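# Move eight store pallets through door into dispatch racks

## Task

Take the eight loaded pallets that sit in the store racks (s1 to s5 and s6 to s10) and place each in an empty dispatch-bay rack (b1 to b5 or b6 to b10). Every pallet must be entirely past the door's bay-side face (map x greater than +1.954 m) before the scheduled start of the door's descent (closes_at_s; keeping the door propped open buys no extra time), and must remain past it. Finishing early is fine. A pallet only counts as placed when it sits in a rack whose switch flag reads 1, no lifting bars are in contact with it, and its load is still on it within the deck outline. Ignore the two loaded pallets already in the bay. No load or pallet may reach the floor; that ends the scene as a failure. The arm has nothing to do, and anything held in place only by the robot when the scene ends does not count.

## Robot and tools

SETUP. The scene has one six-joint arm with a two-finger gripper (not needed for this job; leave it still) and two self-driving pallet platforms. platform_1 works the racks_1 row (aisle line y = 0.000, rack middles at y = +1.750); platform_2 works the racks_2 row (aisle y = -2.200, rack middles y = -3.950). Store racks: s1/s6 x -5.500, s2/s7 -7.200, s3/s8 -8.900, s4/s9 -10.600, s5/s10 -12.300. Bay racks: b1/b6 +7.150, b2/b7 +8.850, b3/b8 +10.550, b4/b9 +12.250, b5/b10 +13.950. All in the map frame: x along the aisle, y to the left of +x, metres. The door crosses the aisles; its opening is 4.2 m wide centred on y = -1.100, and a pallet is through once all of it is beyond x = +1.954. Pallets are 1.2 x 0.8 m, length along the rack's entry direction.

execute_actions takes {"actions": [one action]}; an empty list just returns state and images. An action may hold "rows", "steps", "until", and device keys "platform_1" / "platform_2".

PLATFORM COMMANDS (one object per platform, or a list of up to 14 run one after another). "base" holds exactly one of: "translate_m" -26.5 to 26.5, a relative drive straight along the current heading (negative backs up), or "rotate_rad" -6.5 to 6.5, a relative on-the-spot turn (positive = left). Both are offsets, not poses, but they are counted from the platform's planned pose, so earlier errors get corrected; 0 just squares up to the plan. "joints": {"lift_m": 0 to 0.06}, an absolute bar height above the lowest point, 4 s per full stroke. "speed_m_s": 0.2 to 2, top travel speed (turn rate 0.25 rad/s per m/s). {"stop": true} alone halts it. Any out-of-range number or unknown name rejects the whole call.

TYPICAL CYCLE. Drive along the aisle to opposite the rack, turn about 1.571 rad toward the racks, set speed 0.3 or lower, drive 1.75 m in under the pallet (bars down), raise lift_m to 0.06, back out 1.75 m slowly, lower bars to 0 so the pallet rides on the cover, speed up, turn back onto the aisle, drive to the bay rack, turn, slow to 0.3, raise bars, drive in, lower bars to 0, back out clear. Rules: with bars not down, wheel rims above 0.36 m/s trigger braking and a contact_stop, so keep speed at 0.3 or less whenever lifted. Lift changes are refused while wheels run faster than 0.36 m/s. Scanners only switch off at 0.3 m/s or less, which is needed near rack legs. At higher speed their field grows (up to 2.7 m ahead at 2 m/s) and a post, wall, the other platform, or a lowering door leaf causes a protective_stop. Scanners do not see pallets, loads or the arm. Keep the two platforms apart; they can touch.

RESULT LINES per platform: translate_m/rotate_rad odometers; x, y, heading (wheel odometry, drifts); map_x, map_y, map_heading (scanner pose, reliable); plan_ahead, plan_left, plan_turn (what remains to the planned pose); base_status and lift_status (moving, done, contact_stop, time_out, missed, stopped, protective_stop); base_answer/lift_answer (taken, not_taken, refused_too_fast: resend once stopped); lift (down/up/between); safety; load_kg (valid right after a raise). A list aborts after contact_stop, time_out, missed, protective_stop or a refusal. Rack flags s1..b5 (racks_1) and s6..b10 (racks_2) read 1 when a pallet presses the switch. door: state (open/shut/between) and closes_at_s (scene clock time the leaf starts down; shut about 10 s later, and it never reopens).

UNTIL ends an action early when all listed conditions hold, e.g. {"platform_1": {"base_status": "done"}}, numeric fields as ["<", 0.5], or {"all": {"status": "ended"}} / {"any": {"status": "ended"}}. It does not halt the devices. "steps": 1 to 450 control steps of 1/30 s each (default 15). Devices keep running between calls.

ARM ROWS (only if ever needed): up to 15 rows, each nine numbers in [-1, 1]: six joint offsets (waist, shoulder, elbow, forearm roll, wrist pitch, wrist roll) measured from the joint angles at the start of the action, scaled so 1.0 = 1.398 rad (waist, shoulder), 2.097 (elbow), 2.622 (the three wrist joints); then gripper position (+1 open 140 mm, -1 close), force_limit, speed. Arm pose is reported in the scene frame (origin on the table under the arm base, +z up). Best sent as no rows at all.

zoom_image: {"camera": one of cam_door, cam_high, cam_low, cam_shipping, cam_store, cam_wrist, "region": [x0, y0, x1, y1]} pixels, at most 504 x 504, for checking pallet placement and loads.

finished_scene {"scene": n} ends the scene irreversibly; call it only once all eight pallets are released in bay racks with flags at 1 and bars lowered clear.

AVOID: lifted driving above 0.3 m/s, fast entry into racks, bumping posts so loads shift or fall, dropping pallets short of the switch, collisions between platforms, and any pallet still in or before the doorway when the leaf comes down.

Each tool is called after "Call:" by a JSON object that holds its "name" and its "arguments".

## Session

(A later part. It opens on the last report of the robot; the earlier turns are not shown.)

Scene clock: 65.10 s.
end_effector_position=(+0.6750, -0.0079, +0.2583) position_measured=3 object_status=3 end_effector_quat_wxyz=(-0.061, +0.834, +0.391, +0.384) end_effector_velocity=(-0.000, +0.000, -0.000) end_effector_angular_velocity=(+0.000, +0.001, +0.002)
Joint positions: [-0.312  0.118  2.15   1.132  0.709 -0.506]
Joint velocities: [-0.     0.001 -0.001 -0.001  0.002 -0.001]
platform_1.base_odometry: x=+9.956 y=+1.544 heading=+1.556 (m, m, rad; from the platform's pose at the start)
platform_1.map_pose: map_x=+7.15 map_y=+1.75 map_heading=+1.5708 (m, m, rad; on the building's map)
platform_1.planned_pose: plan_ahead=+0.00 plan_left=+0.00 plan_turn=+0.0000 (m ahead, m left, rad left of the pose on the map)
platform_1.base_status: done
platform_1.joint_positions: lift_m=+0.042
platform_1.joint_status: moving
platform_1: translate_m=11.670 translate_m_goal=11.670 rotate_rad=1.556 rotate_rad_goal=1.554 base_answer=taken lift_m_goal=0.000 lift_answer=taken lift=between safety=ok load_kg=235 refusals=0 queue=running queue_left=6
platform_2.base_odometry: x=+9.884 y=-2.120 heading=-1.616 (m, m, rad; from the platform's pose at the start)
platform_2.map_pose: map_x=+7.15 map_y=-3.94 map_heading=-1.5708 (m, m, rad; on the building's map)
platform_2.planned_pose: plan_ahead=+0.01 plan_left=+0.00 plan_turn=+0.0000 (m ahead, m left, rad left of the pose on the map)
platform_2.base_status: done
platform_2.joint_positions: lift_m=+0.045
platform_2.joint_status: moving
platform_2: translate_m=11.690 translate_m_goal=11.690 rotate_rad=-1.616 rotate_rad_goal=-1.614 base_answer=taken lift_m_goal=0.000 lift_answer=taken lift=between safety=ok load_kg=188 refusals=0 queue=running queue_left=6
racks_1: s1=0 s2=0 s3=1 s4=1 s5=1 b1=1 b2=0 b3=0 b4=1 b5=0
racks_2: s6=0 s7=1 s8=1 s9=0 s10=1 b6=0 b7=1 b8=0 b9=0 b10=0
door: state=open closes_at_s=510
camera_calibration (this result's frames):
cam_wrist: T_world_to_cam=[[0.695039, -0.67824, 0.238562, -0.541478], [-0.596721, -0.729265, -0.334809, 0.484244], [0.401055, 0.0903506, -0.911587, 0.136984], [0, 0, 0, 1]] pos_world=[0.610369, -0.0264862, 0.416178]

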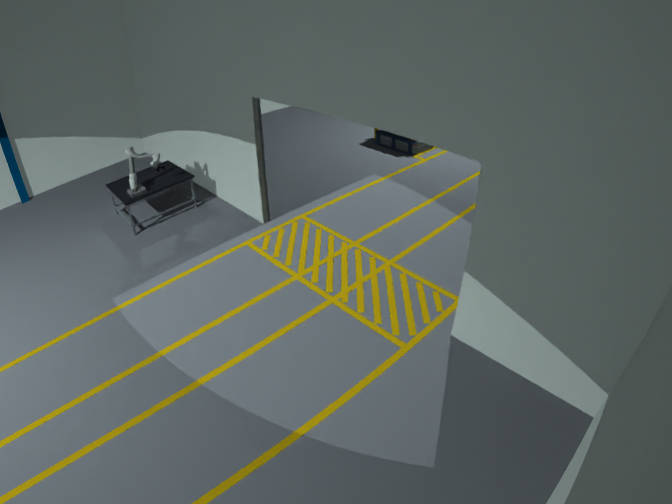

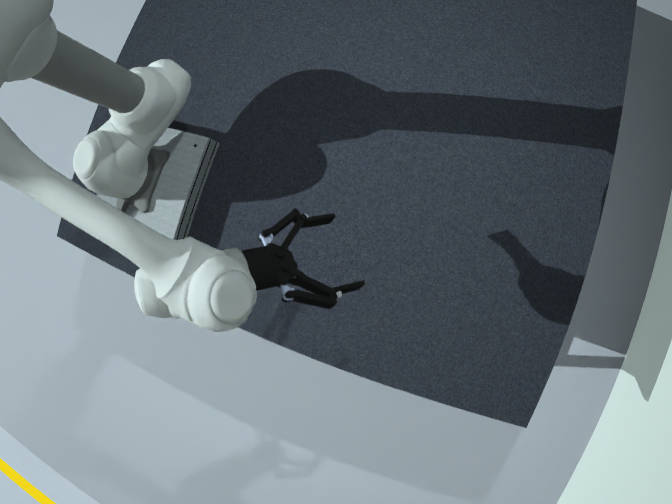

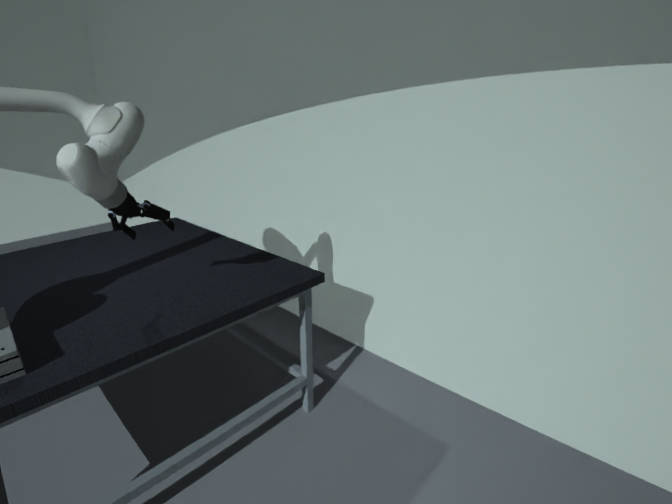

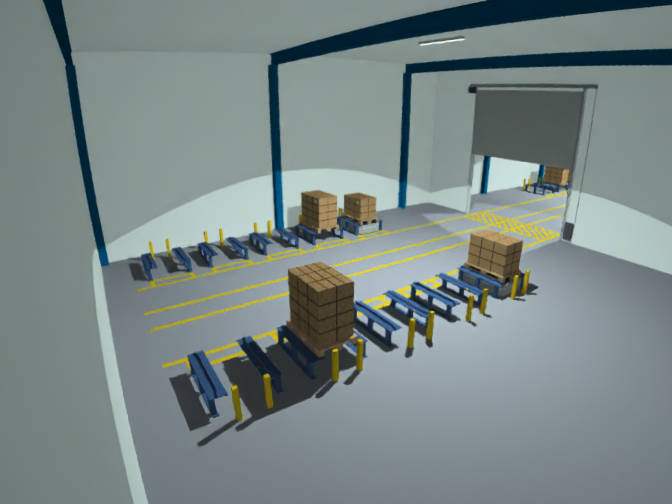

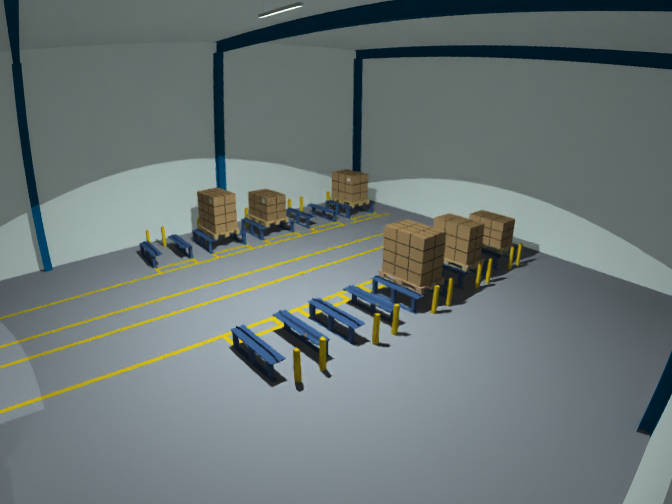

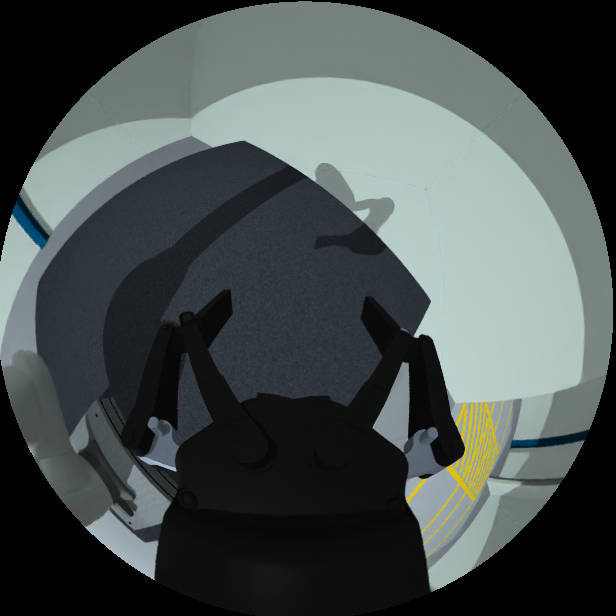

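Call:
{"name": "execute_actions", "arguments": {"actions": [{"steps":450,"until":{"platform_1":{"queue_left":["<=",3]}}}]}}

Call:
{"name": "zoom_image", "arguments": {"camera": "cam_shipping", "region": [280, 160, 580, 340]}}

Scene clock: 78.40 s.
end_effector_position=(+0.6750, -0.0079, +0.2583) position_measured=3 object_status=3 end_effector_quat_wxyz=(-0.061, +0.834, +0.391, +0.384) end_effector_velocity=(+0.000, -0.000, -0.000) end_effector_angular_velocity=(-0.001, -0.000, +0.000)
Joint positions: [-0.312  0.118  2.15   1.132  0.709 -0.506]
Joint velocities: [ 0.     0.001 -0.001 -0.001 -0.    -0.   ]
platform_1.base_odometry: x=+9.926 y=-0.206 heading=-0.019 (m, m, rad; from the platform's pose at the start)
platform_1.map_pose: map_x=+7.15 map_y=+0.00 map_heading=+0.0000 (m, m, rad; on the building's map)
platform_1.planned_pose: plan_ahead=-16.05 plan_left=+0.00 plan_turn=+0.0000 (m ahead, m left, rad left of the pose on the map)
platform_1.base_status: moving
platform_1.joint_positions: lift_m=+0.000
platform_1.joint_status: done
platform_1: translate_m=9.920 translate_m_goal=-6.130 rotate_rad=-0.019 rotate_rad_goal=-0.019 base_answer=taken lift_m_goal=0.000 lift_answer=taken lift=down safety=ok load_kg=-47 refusals=0 queue=running queue_left=3
platform_2.base_odometry: x=+9.957 y=-0.382 heading=-0.041 (m, m, rad; from the platform's pose at the start)
platform_2.map_pose: map_x=+7.14 map_y=-2.20 map_heading=+0.0000 (m, m, rad; on the building's map)
platform_2.planned_pose: plan_ahead=+0.01 plan_left=+0.00 plan_turn=+0.0000 (m ahead, m left, rad left of the pose on the map)
platform_2.base_status: moving
platform_2.joint_positions: lift_m=+0.000
platform_2.joint_status: done
platform_2: translate_m=9.950 translate_m_goal=9.950 rotate_rad=-0.041 rotate_rad_goal=-0.042 base_answer=taken lift_m_goal=0.000 lift_answer=taken lift=down safety=ok load_kg=-47 refusals=0 queue=running queue_left=4
racks_1: s1=0 s2=0 s3=1 s4=1 s5=1 b1=1 b2=0 b3=0 b4=1 b5=0
racks_2: s6=0 s7=1 s8=1 s9=0 s10=1 b6=1 b7=1 b8=0 b9=0 b10=0
door: state=open closes_at_s=510
camera_calibration (this result's frames):
cam_wrist: T_world_to_cam=[[0.695039, -0.67824, 0.238562, -0.541478], [-0.596721, -0.729265, -0.334809, 0.484244], [0.401055, 0.0903503, -0.911587, 0.136984], [0, 0, 0, 1]] pos_world=[0.610369, -0.0264863, 0.416177]

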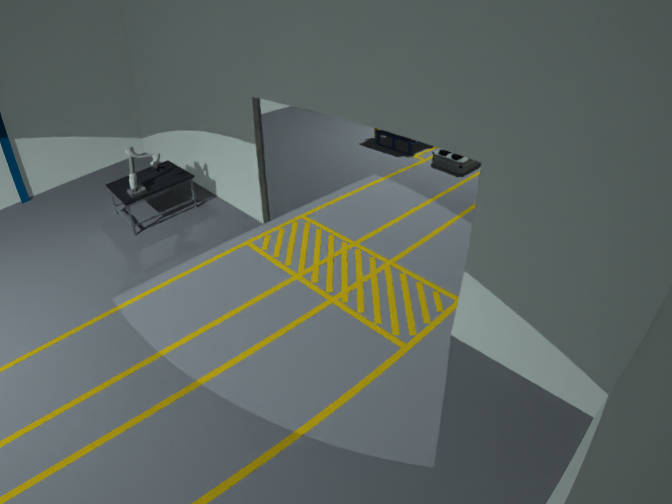

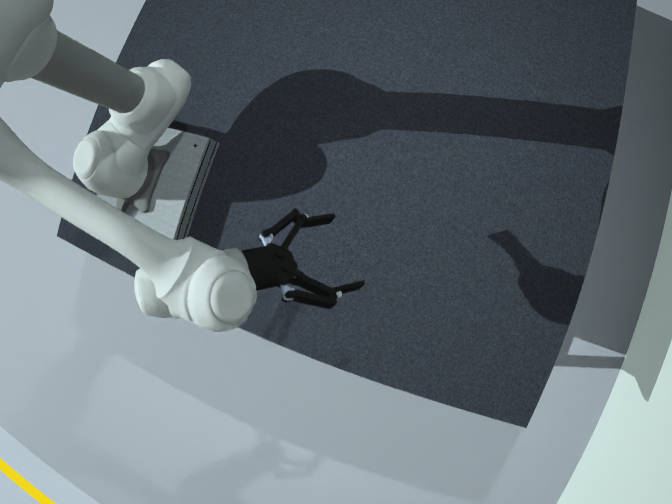

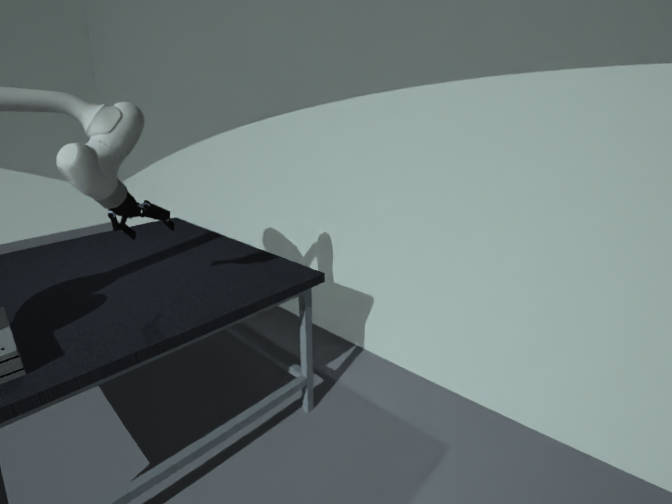

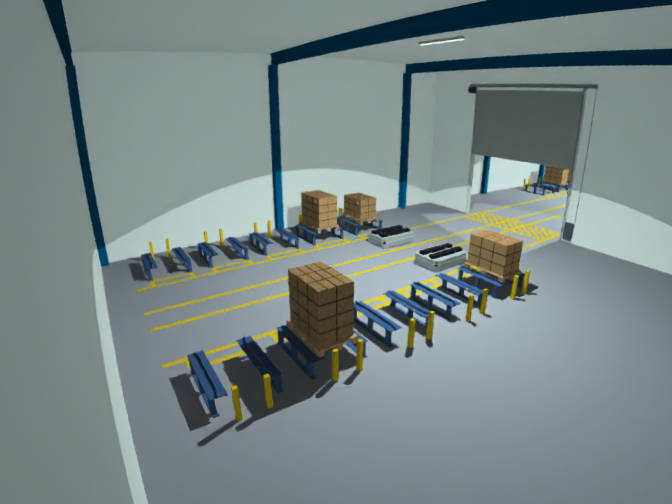

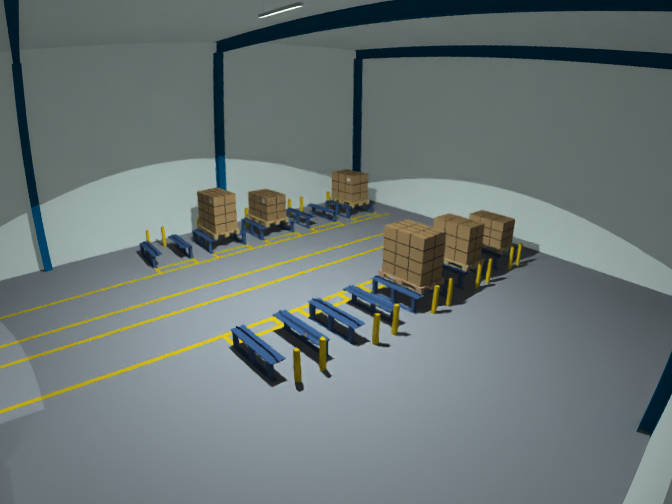

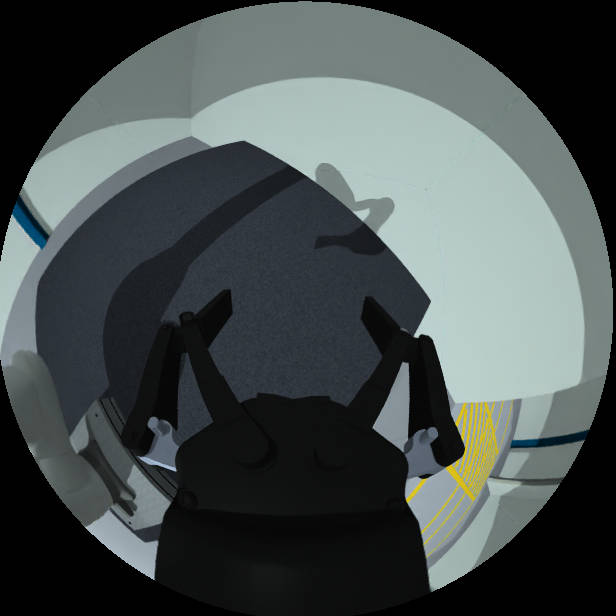

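Region (280, 160, 580, 340) of cam_shipping's 672x504 image, scaled by 1.680, with more detail than that image has; it fills the top 302 rows of this view, and the rest is white.

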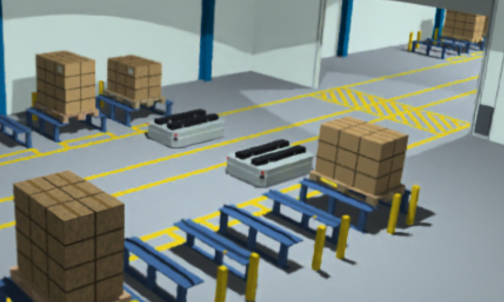

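Call:
{"name": "execute_actions", "arguments": {"actions": [{"steps":450,"until":{"platform_2":{"queue_left":["<=",1]}}}]}}

Call:
{"name": "execute_actions", "arguments": {"actions": [{"steps":450,"until":{"platform_2":{"load_kg":[">",30]}}}]}}

Scene clock: 94.10 s.
end_effector_position=(+0.6750, -0.0079, +0.2583) position_measured=3 object_status=3 end_effector_quat_wxyz=(-0.061, +0.834, +0.391, +0.384) end_effector_velocity=(+0.000, +0.000, +0.001) end_effector_angular_velocity=(-0.001, -0.001, +0.001)
Joint positions: [-0.312  0.118  2.15   1.132  0.709 -0.506]
Joint velocities: [ 0.    -0.    -0.001 -0.     0.    -0.001]
platform_1.base_odometry: x=-6.121 y=+0.053 heading=+0.968 (m, m, rad; from the platform's pose at the start)
platform_1.map_pose: map_x=-8.90 map_y=+0.00 map_heading=+0.9992 (m, m, rad; on the building's map)
platform_1.planned_pose: plan_ahead=+0.00 plan_left=+0.00 plan_turn=+0.5716 (m ahead, m left, rad left of the pose on the map)
platform_1.base_status: moving
platform_1.joint_positions: lift_m=+0.000
platform_1.joint_status: done
platform_1: translate_m=-6.130 translate_m_goal=-6.130 rotate_rad=0.985 rotate_rad_goal=1.554 base_answer=taken lift_m_goal=0.000 lift_answer=taken lift=down safety=ok load_kg=-47 refusals=0 queue=running queue_left=2
platform_2.base_odometry: x=-4.369 y=+0.245 heading=-1.377 (m, m, rad; from the platform's pose at the start)
platform_2.map_pose: map_x=-7.20 map_y=-2.20 map_heading=-1.3483 (m, m, rad; on the building's map)
platform_2.planned_pose: plan_ahead=+0.00 plan_left=+0.00 plan_turn=-0.2225 (m ahead, m left, rad left of the pose on the map)
platform_2.base_status: moving
platform_2.joint_positions: lift_m=+0.000
platform_2.joint_status: done
platform_2: translate_m=-4.390 translate_m_goal=-4.390 rotate_rad=-1.394 rotate_rad_goal=-1.613 base_answer=taken lift_m_goal=0.000 lift_answer=taken lift=down safety=ok load_kg=-47 refusals=0 queue=running queue_left=2
racks_1: s1=0 s2=0 s3=1 s4=1 s5=1 b1=1 b2=0 b3=0 b4=1 b5=0
racks_2: s6=0 s7=1 s8=1 s9=0 s10=1 b6=1 b7=1 b8=0 b9=0 b10=0
door: state=open closes_at_s=510
camera_calibration (this result's frames):
cam_wrist: T_world_to_cam=[[0.695039, -0.67824, 0.238562, -0.541478], [-0.59672, -0.729265, -0.334809, 0.484244], [0.401055, 0.0903504, -0.911587, 0.136984], [0, 0, 0, 1]] pos_world=[0.610369, -0.0264862, 0.416178]

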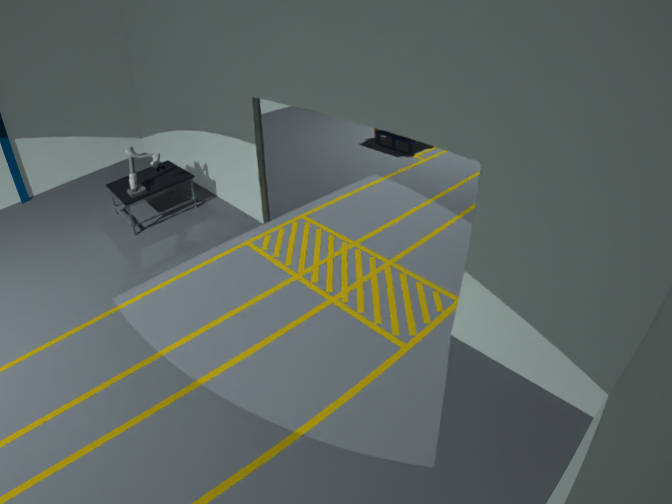

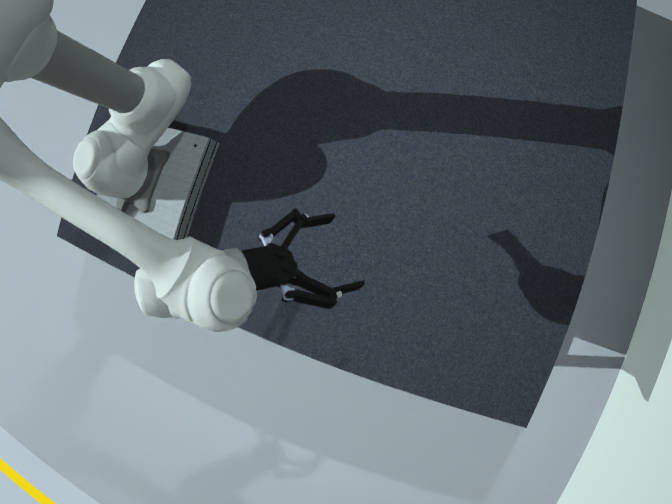

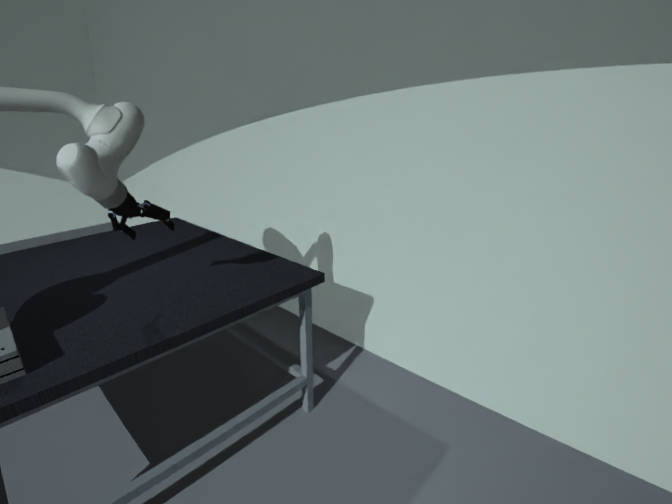

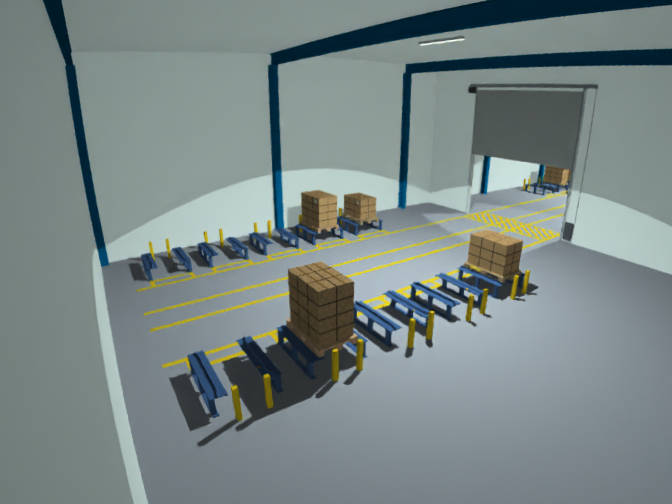

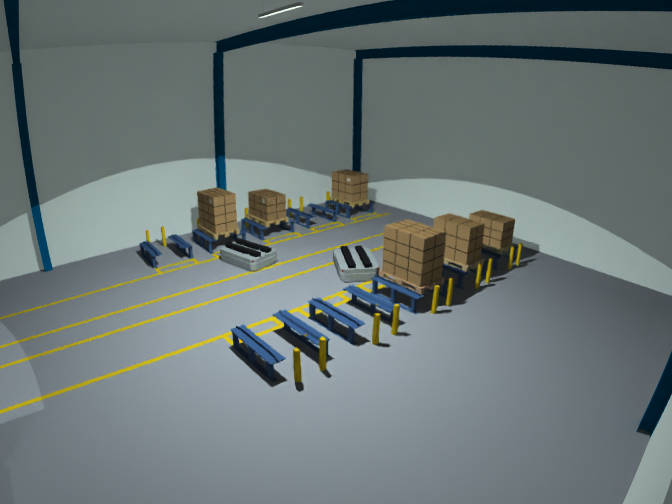

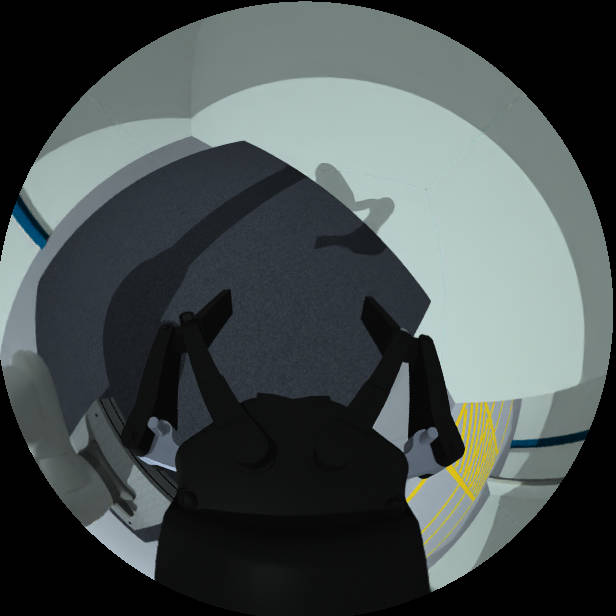

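Scene clock: 104.23 s.
end_effector_position=(+0.6750, -0.0079, +0.2583) position_measured=3 object_status=3 end_effector_quat_wxyz=(-0.061, +0.834, +0.391, +0.384) end_effector_velocity=(+0.000, -0.000, -0.001) end_effector_angular_velocity=(-0.001, +0.000, -0.000)
Joint positions: [-0.312  0.118  2.15   1.132  0.709 -0.506]
Joint velocities: [ 0.     0.001 -0.     0.    -0.002 -0.001]
platform_1.base_odometry: x=-6.092 y=+1.803 heading=+1.555 (m, m, rad; from the platform's pose at the start)
platform_1.map_pose: map_x=-8.90 map_y=+1.75 map_heading=+1.5708 (m, m, rad; on the building's map)
platform_1.planned_pose: plan_ahead=+0.00 plan_left=+0.00 plan_turn=+0.0000 (m ahead, m left, rad left of the pose on the map)
platform_1.base_status: done
platform_1.joint_positions: lift_m=+0.028
platform_1.joint_status: moving
platform_1: translate_m=-4.380 translate_m_goal=-4.380 rotate_rad=1.555 rotate_rad_goal=1.554 base_answer=taken lift_m_goal=0.060 lift_answer=taken lift=between safety=ok load_kg=4 refusals=0 queue=running queue_left=0
platform_2.base_odometry: x=-4.446 y=-1.503 heading=-1.611 (m, m, rad; from the platform's pose at the start)
platform_2.map_pose: map_x=-7.19 map_y=-3.95 map_heading=-1.5708 (m, m, rad; on the building's map)
platform_2.planned_pose: plan_ahead=+0.00 plan_left=-0.01 plan_turn=+0.0000 (m ahead, m left, rad left of the pose on the map)
platform_2.base_status: done
platform_2.joint_positions: lift_m=+0.040
platform_2.joint_status: moving
platform_2: translate_m=-2.640 translate_m_goal=-2.640 rotate_rad=-1.611 rotate_rad_goal=-1.610 base_answer=taken lift_m_goal=0.060 lift_answer=taken lift=between safety=ok load_kg=105 refusals=0 queue=running queue_left=0
racks_1: s1=0 s2=0 s3=1 s4=1 s5=1 b1=1 b2=0 b3=0 b4=1 b5=0
racks_2: s6=0 s7=1 s8=1 s9=0 s10=1 b6=1 b7=1 b8=0 b9=0 b10=0
door: state=open closes_at_s=510
camera_calibration (this result's frames):
cam_wrist: T_world_to_cam=[[0.695039, -0.67824, 0.238562, -0.541478], [-0.596721, -0.729265, -0.334809, 0.484244], [0.401055, 0.0903503, -0.911587, 0.136984], [0, 0, 0, 1]] pos_world=[0.610369, -0.0264863, 0.416178]

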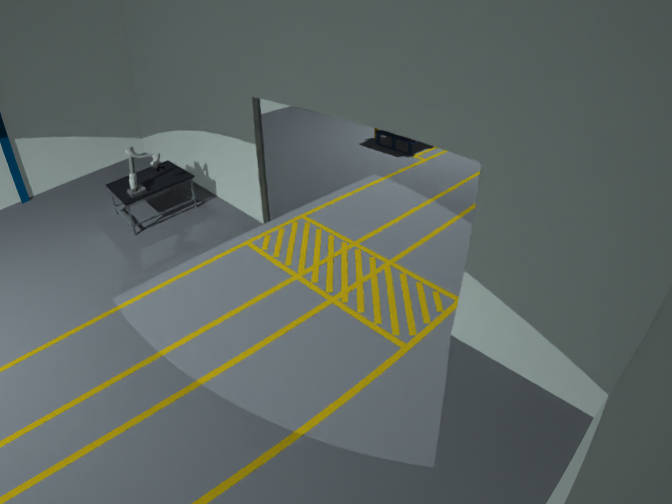

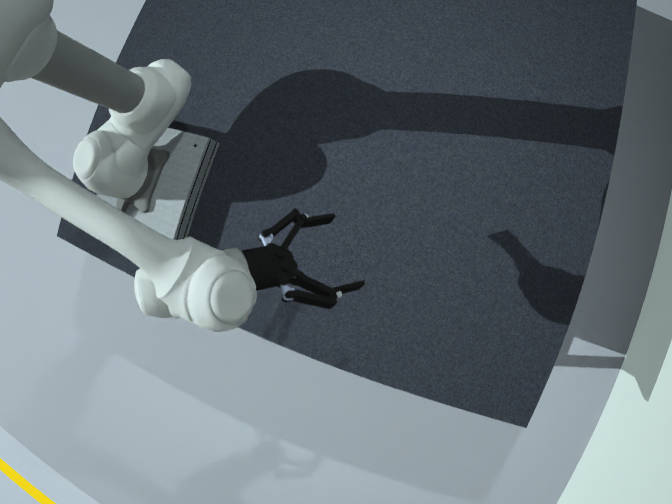

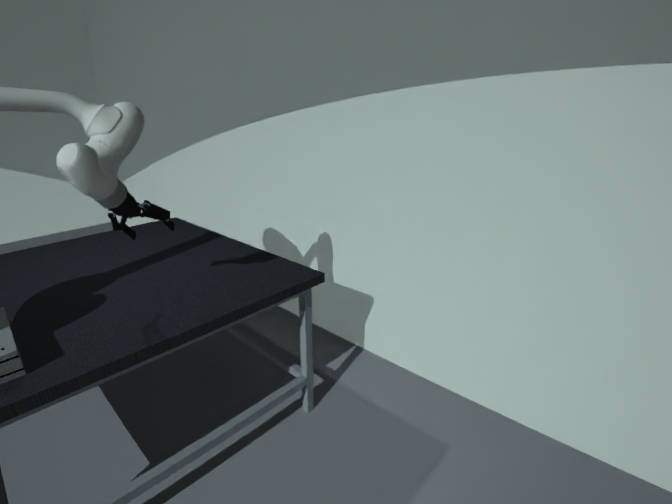

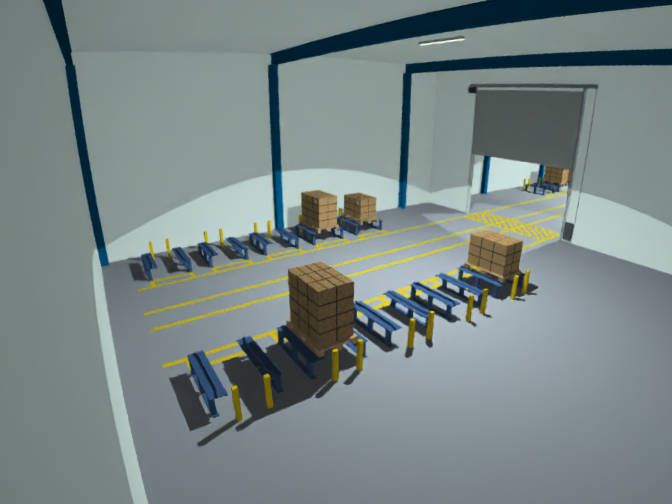

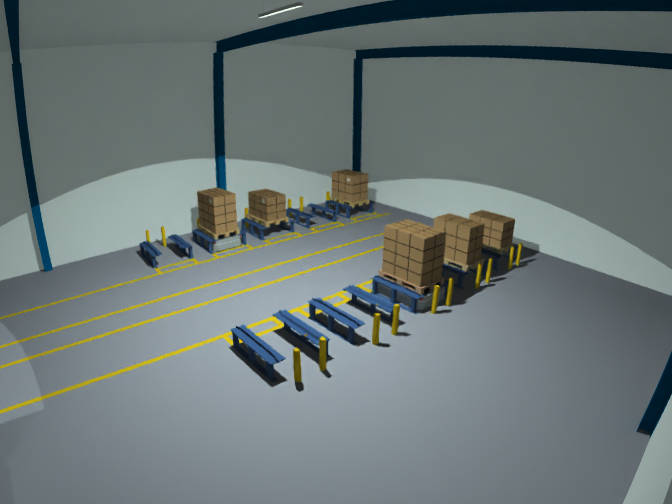

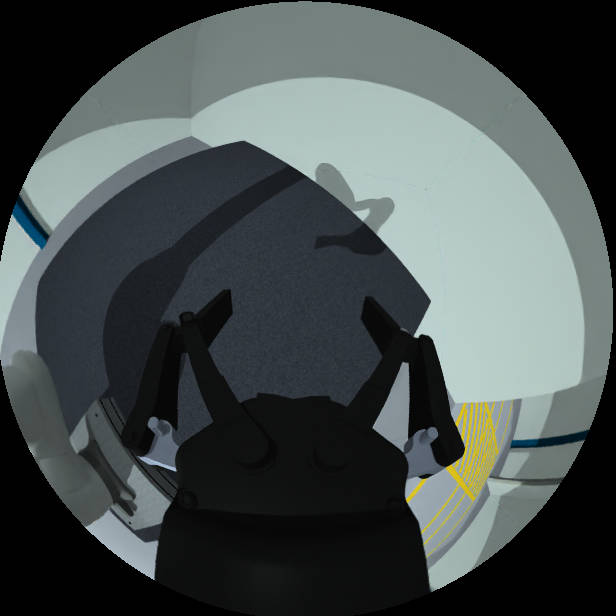

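Call:
{"name": "execute_actions", "arguments": {"actions": [{"platform_1":[{"joints":{"lift_m":0.06},"speed_m_s":0.3},{"base":{"translate_m":-1.75}},{"base":{"rotate_rad":-1.5708},"joints":{"lift_m":0},"speed_m_s":2},{"base":{"translate_m":17.75}},{"base":{"rotate_rad":1.5708},"joints":{"lift_m":0.06}},{"base":{"translate_m":1.75},"speed_m_s":0.3},{"joints":{"lift_m":0.027}},{"base":{"translate_m":-1.75},"joints":{"lift_m":0}},{"base":{"rotate_rad":-1.5708},"speed_m_s":2},{"base":{"translate_m":-19.45}},{"base":{"rotate_rad":1.5708},"joints":{"lift_m":0.025}},{"base":{"translate_m":1.75},"speed_m_s":0.3},{"joints":{"lift_m":0.06}}],"platform_2":[{"joints":{"lift_m":0.06},"speed_m_s":0.3},{"base":{"translate_m":-1.75}},{"base":{"rotate_rad":1.5708},"joints":{"lift_m":0},"speed_m_s":2},{"base":{"translate_m":17.75}},{"base":{"rotate_rad":-1.5708},"joints":{"lift_m":0.06}},{"base":{"translate_m":1.75},"speed_m_s":0.3},{"joints":{"lift_m":0.027}},{"base":{"translate_m":-1.75},"joints":{"lift_m":0}},{"base":{"rotate_rad":1.5708},"speed_m_s":2},{"base":{"translate_m":-19.45}},{"base":{"rotate_rad":-1.5708},"joints":{"lift_m":0.025}},{"base":{"translate_m":1.75},"speed_m_s":0.3},{"joints":{"lift_m":0.06}}],"steps":450,"until":{"platform_1":{"queue_left":["<=",9]}}}]}}

Scene clock: 117.23 s.
end_effector_position=(+0.6750, -0.0079, +0.2583) position_measured=3 object_status=3 end_effector_quat_wxyz=(-0.061, +0.834, +0.391, +0.384) end_effector_velocity=(-0.001, +0.000, -0.000) end_effector_angular_velocity=(+0.001, +0.001, +0.000)
Joint positions: [-0.312  0.118  2.15   1.132  0.709 -0.506]
Joint velocities: [-0.    -0.001  0.001 -0.     0.001  0.   ]
platform_1.base_odometry: x=-6.122 y=+0.053 heading=-0.018 (m, m, rad; from the platform's pose at the start)
platform_1.map_pose: map_x=-8.91 map_y=+0.00 map_heading=+0.0000 (m, m, rad; on the building's map)
platform_1.planned_pose: plan_ahead=+17.76 plan_left=+0.00 plan_turn=+0.0000 (m ahead, m left, rad left of the pose on the map)
platform_1.base_status: moving
platform_1.joint_positions: lift_m=+0.000
platform_1.joint_status: done
platform_1: translate_m=-6.130 translate_m_goal=11.630 rotate_rad=-0.018 rotate_rad_goal=-0.018 base_answer=taken lift_m_goal=0.000 lift_answer=taken lift=down safety=ok load_kg=-47 refusals=0 queue=running queue_left=9
platform_2.base_odometry: x=-4.284 y=+0.241 heading=-0.039 (m, m, rad; from the platform's pose at the start)
platform_2.map_pose: map_x=-7.10 map_y=-2.20 map_heading=+0.0000 (m, m, rad; on the building's map)
platform_2.planned_pose: plan_ahead=+17.65 plan_left=+0.00 plan_turn=+0.0000 (m ahead, m left, rad left of the pose on the map)
platform_2.base_status: moving
platform_2.joint_positions: lift_m=+0.000
platform_2.joint_status: done
platform_2: translate_m=-4.287 translate_m_goal=13.370 rotate_rad=-0.039 rotate_rad_goal=-0.041 base_answer=taken lift_m_goal=0.000 lift_answer=taken lift=down safety=ok load_kg=-47 refusals=0 queue=running queue_left=9
racks_1: s1=0 s2=0 s3=0 s4=1 s5=1 b1=1 b2=0 b3=0 b4=1 b5=0
racks_2: s6=0 s7=0 s8=1 s9=0 s10=1 b6=1 b7=1 b8=0 b9=0 b10=0
door: state=open closes_at_s=510
camera_calibration (this result's frames):
cam_wrist: T_world_to_cam=[[0.695039, -0.67824, 0.238561, -0.541478], [-0.596721, -0.729265, -0.334809, 0.484244], [0.401055, 0.0903506, -0.911587, 0.136984], [0, 0, 0, 1]] pos_world=[0.610369, -0.0264862, 0.416177]

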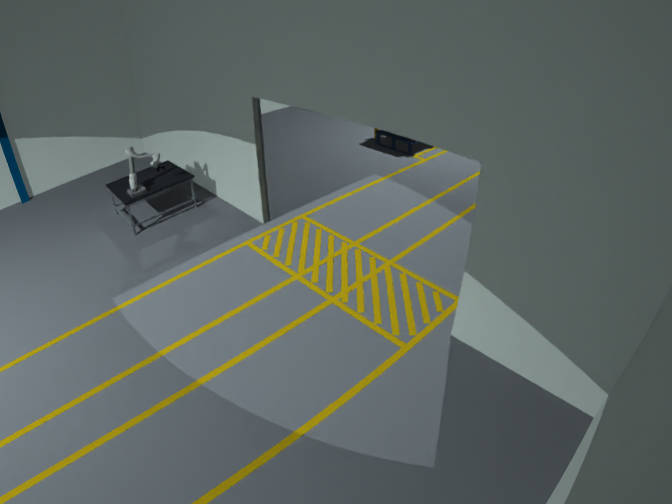

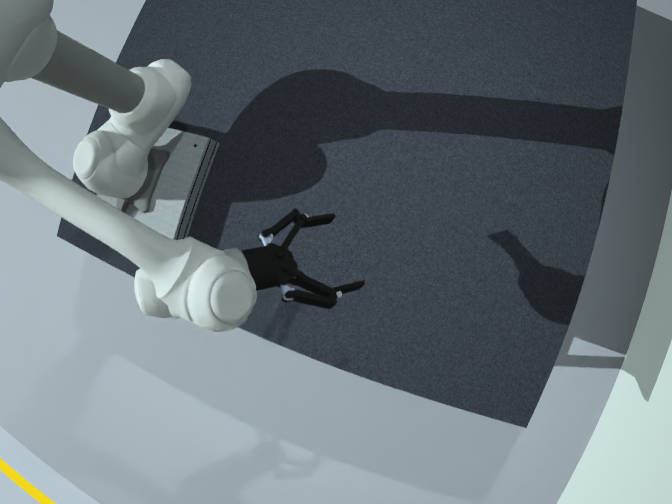

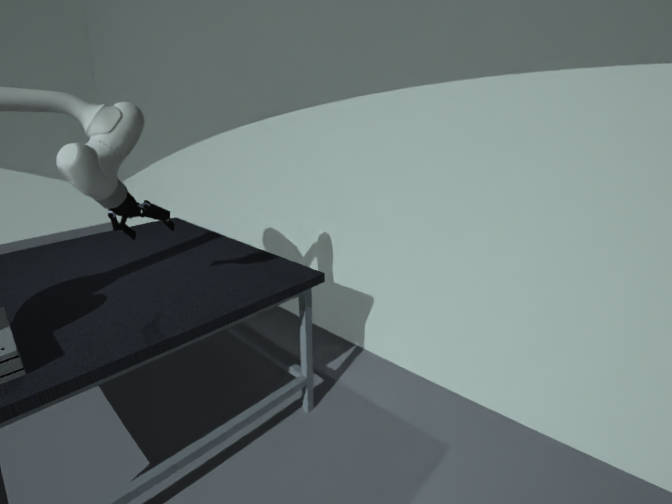

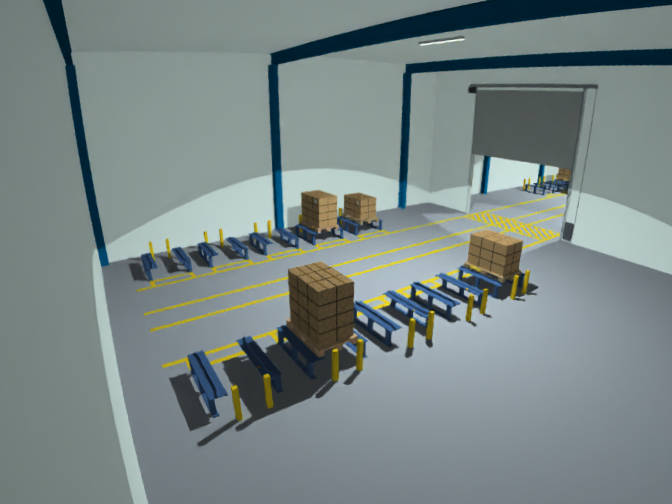

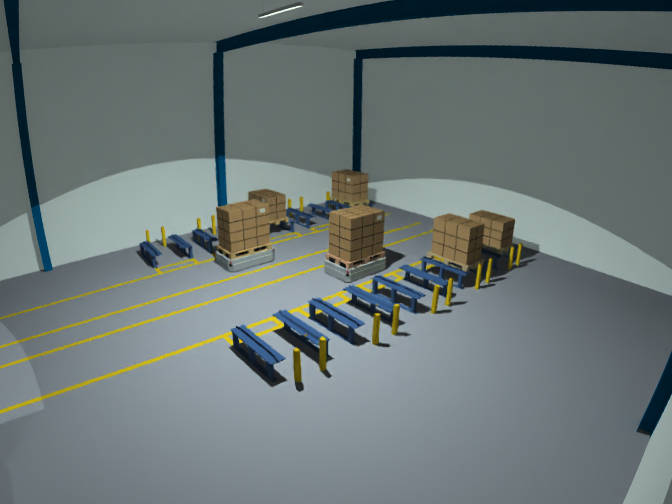

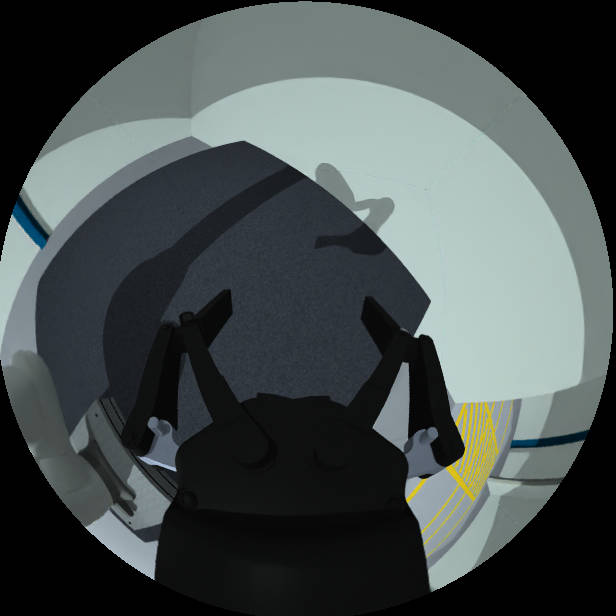

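Call:
{"name": "execute_actions", "arguments": {"actions": [{"steps":450,"until":{"platform_1":{"queue_left":["<=",8]}}}]}}

Call:
{"name": "zoom_image", "arguments": {"camera": "cam_shipping", "region": [200, 150, 560, 380]}}

Scene clock: 132.23 s.
end_effector_position=(+0.6750, -0.0079, +0.2583) position_measured=3 object_status=3 end_effector_quat_wxyz=(-0.061, +0.834, +0.391, +0.384) end_effector_velocity=(+0.000, -0.000, -0.001) end_effector_angular_velocity=(-0.001, +0.000, +0.001)
Joint positions: [-0.312  0.118  2.15   1.132  0.709 -0.506]
Joint velocities: [ 0.     0.001 -0.    -0.    -0.    -0.001]
platform_1.base_odometry: x=+11.654 y=-0.286 heading=-0.021 (m, m, rad; from the platform's pose at the start)
platform_1.map_pose: map_x=+8.85 map_y=-0.01 map_heading=+0.0000 (m, m, rad; on the building's map)
platform_1.planned_pose: plan_ahead=+0.00 plan_left=+0.01 plan_turn=+1.5708 (m ahead, m left, rad left of the pose on the map)
platform_1.base_status: moving
platform_1.joint_positions: lift_m=+0.000
platform_1.joint_status: moving
platform_1: translate_m=11.650 translate_m_goal=11.650 rotate_rad=-0.021 rotate_rad_goal=1.550 base_answer=taken lift_m_goal=0.060 lift_answer=taken lift=down safety=ok load_kg=1 refusals=0 queue=running queue_left=8
platform_2.base_odometry: x=+13.386 y=-0.504 heading=-0.277 (m, m, rad; from the platform's pose at the start)
platform_2.map_pose: map_x=+10.55 map_y=-2.20 map_heading=-0.2487 (m, m, rad; on the building's map)
platform_2.planned_pose: plan_ahead=+0.00 plan_left=+0.00 plan_turn=-1.3220 (m ahead, m left, rad left of the pose on the map)
platform_2.base_status: moving
platform_2.joint_positions: lift_m=+0.009
platform_2.joint_status: moving
platform_2: translate_m=13.391 translate_m_goal=13.390 rotate_rad=-0.294 rotate_rad_goal=-1.613 base_answer=taken lift_m_goal=0.060 lift_answer=taken lift=between safety=ok load_kg=4 refusals=0 queue=running queue_left=8
racks_1: s1=0 s2=0 s3=0 s4=1 s5=1 b1=1 b2=0 b3=0 b4=1 b5=0
racks_2: s6=0 s7=0 s8=1 s9=0 s10=1 b6=1 b7=1 b8=0 b9=0 b10=0
door: state=open closes_at_s=510
camera_calibration (this result's frames):
cam_wrist: T_world_to_cam=[[0.695039, -0.678239, 0.238562, -0.541478], [-0.59672, -0.729266, -0.334808, 0.484243], [0.401055, 0.0903498, -0.911587, 0.136984], [0, 0, 0, 1]] pos_world=[0.610369, -0.0264863, 0.416177]

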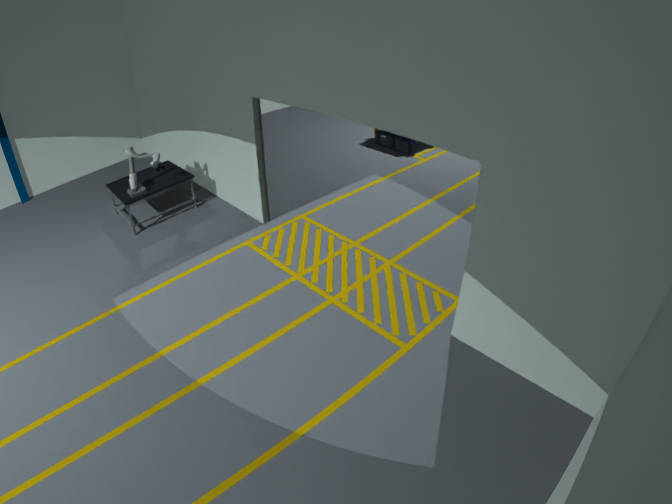

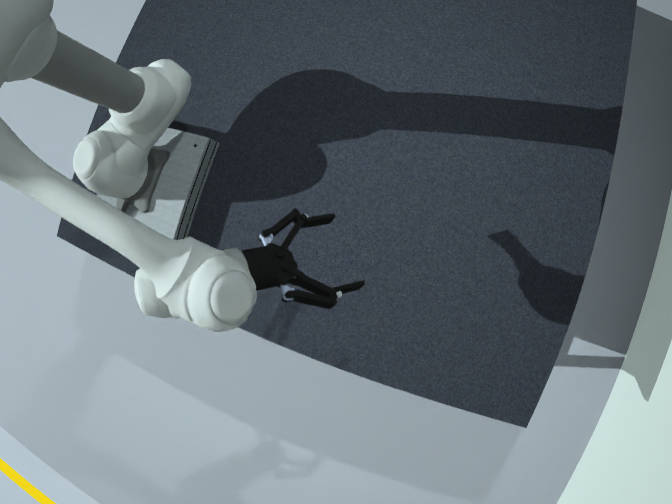

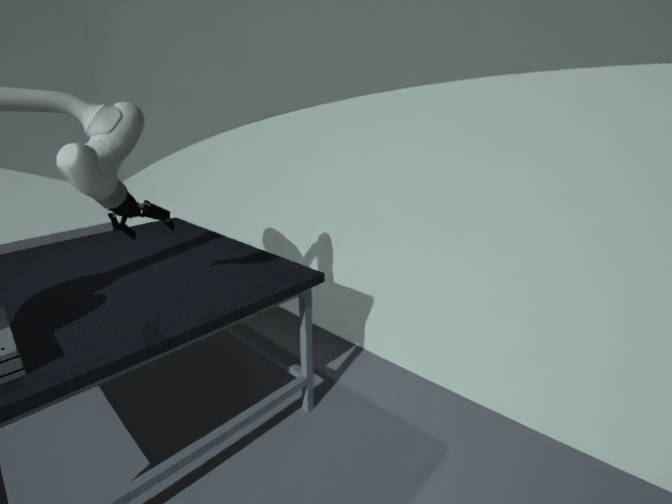

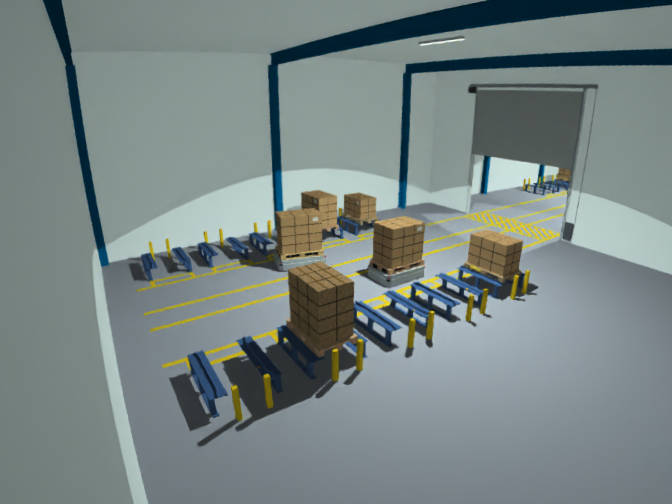

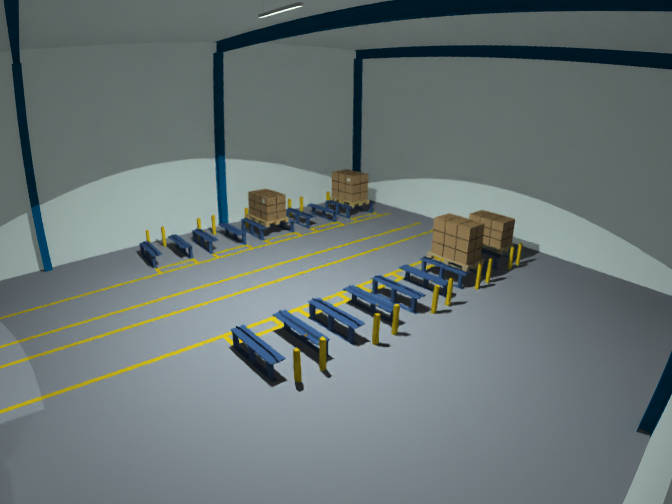

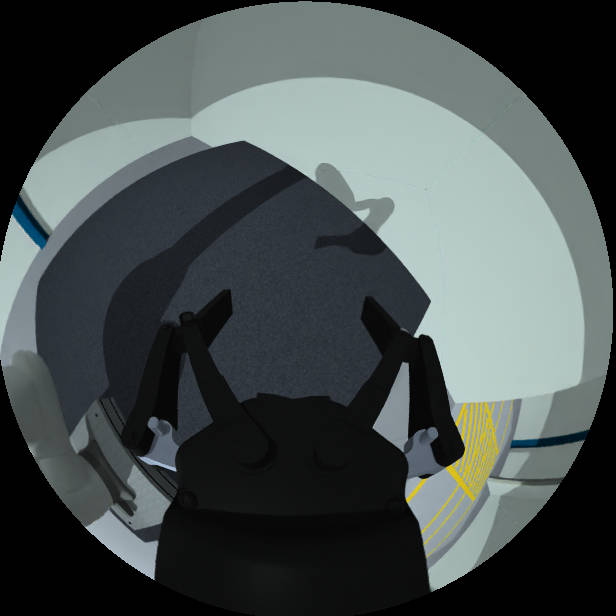

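Region (200, 150, 560, 380) of cam_shipping's 672x504 image, scaled by 1.400, with more detail than that image has; it fills the top 322 rows of this view, and the rest is white.

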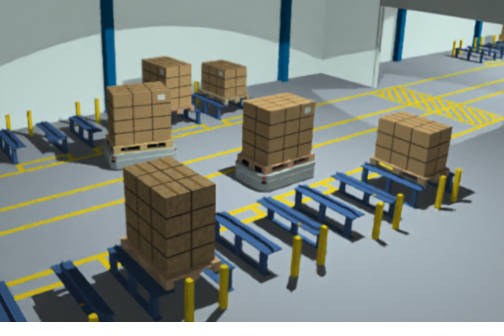

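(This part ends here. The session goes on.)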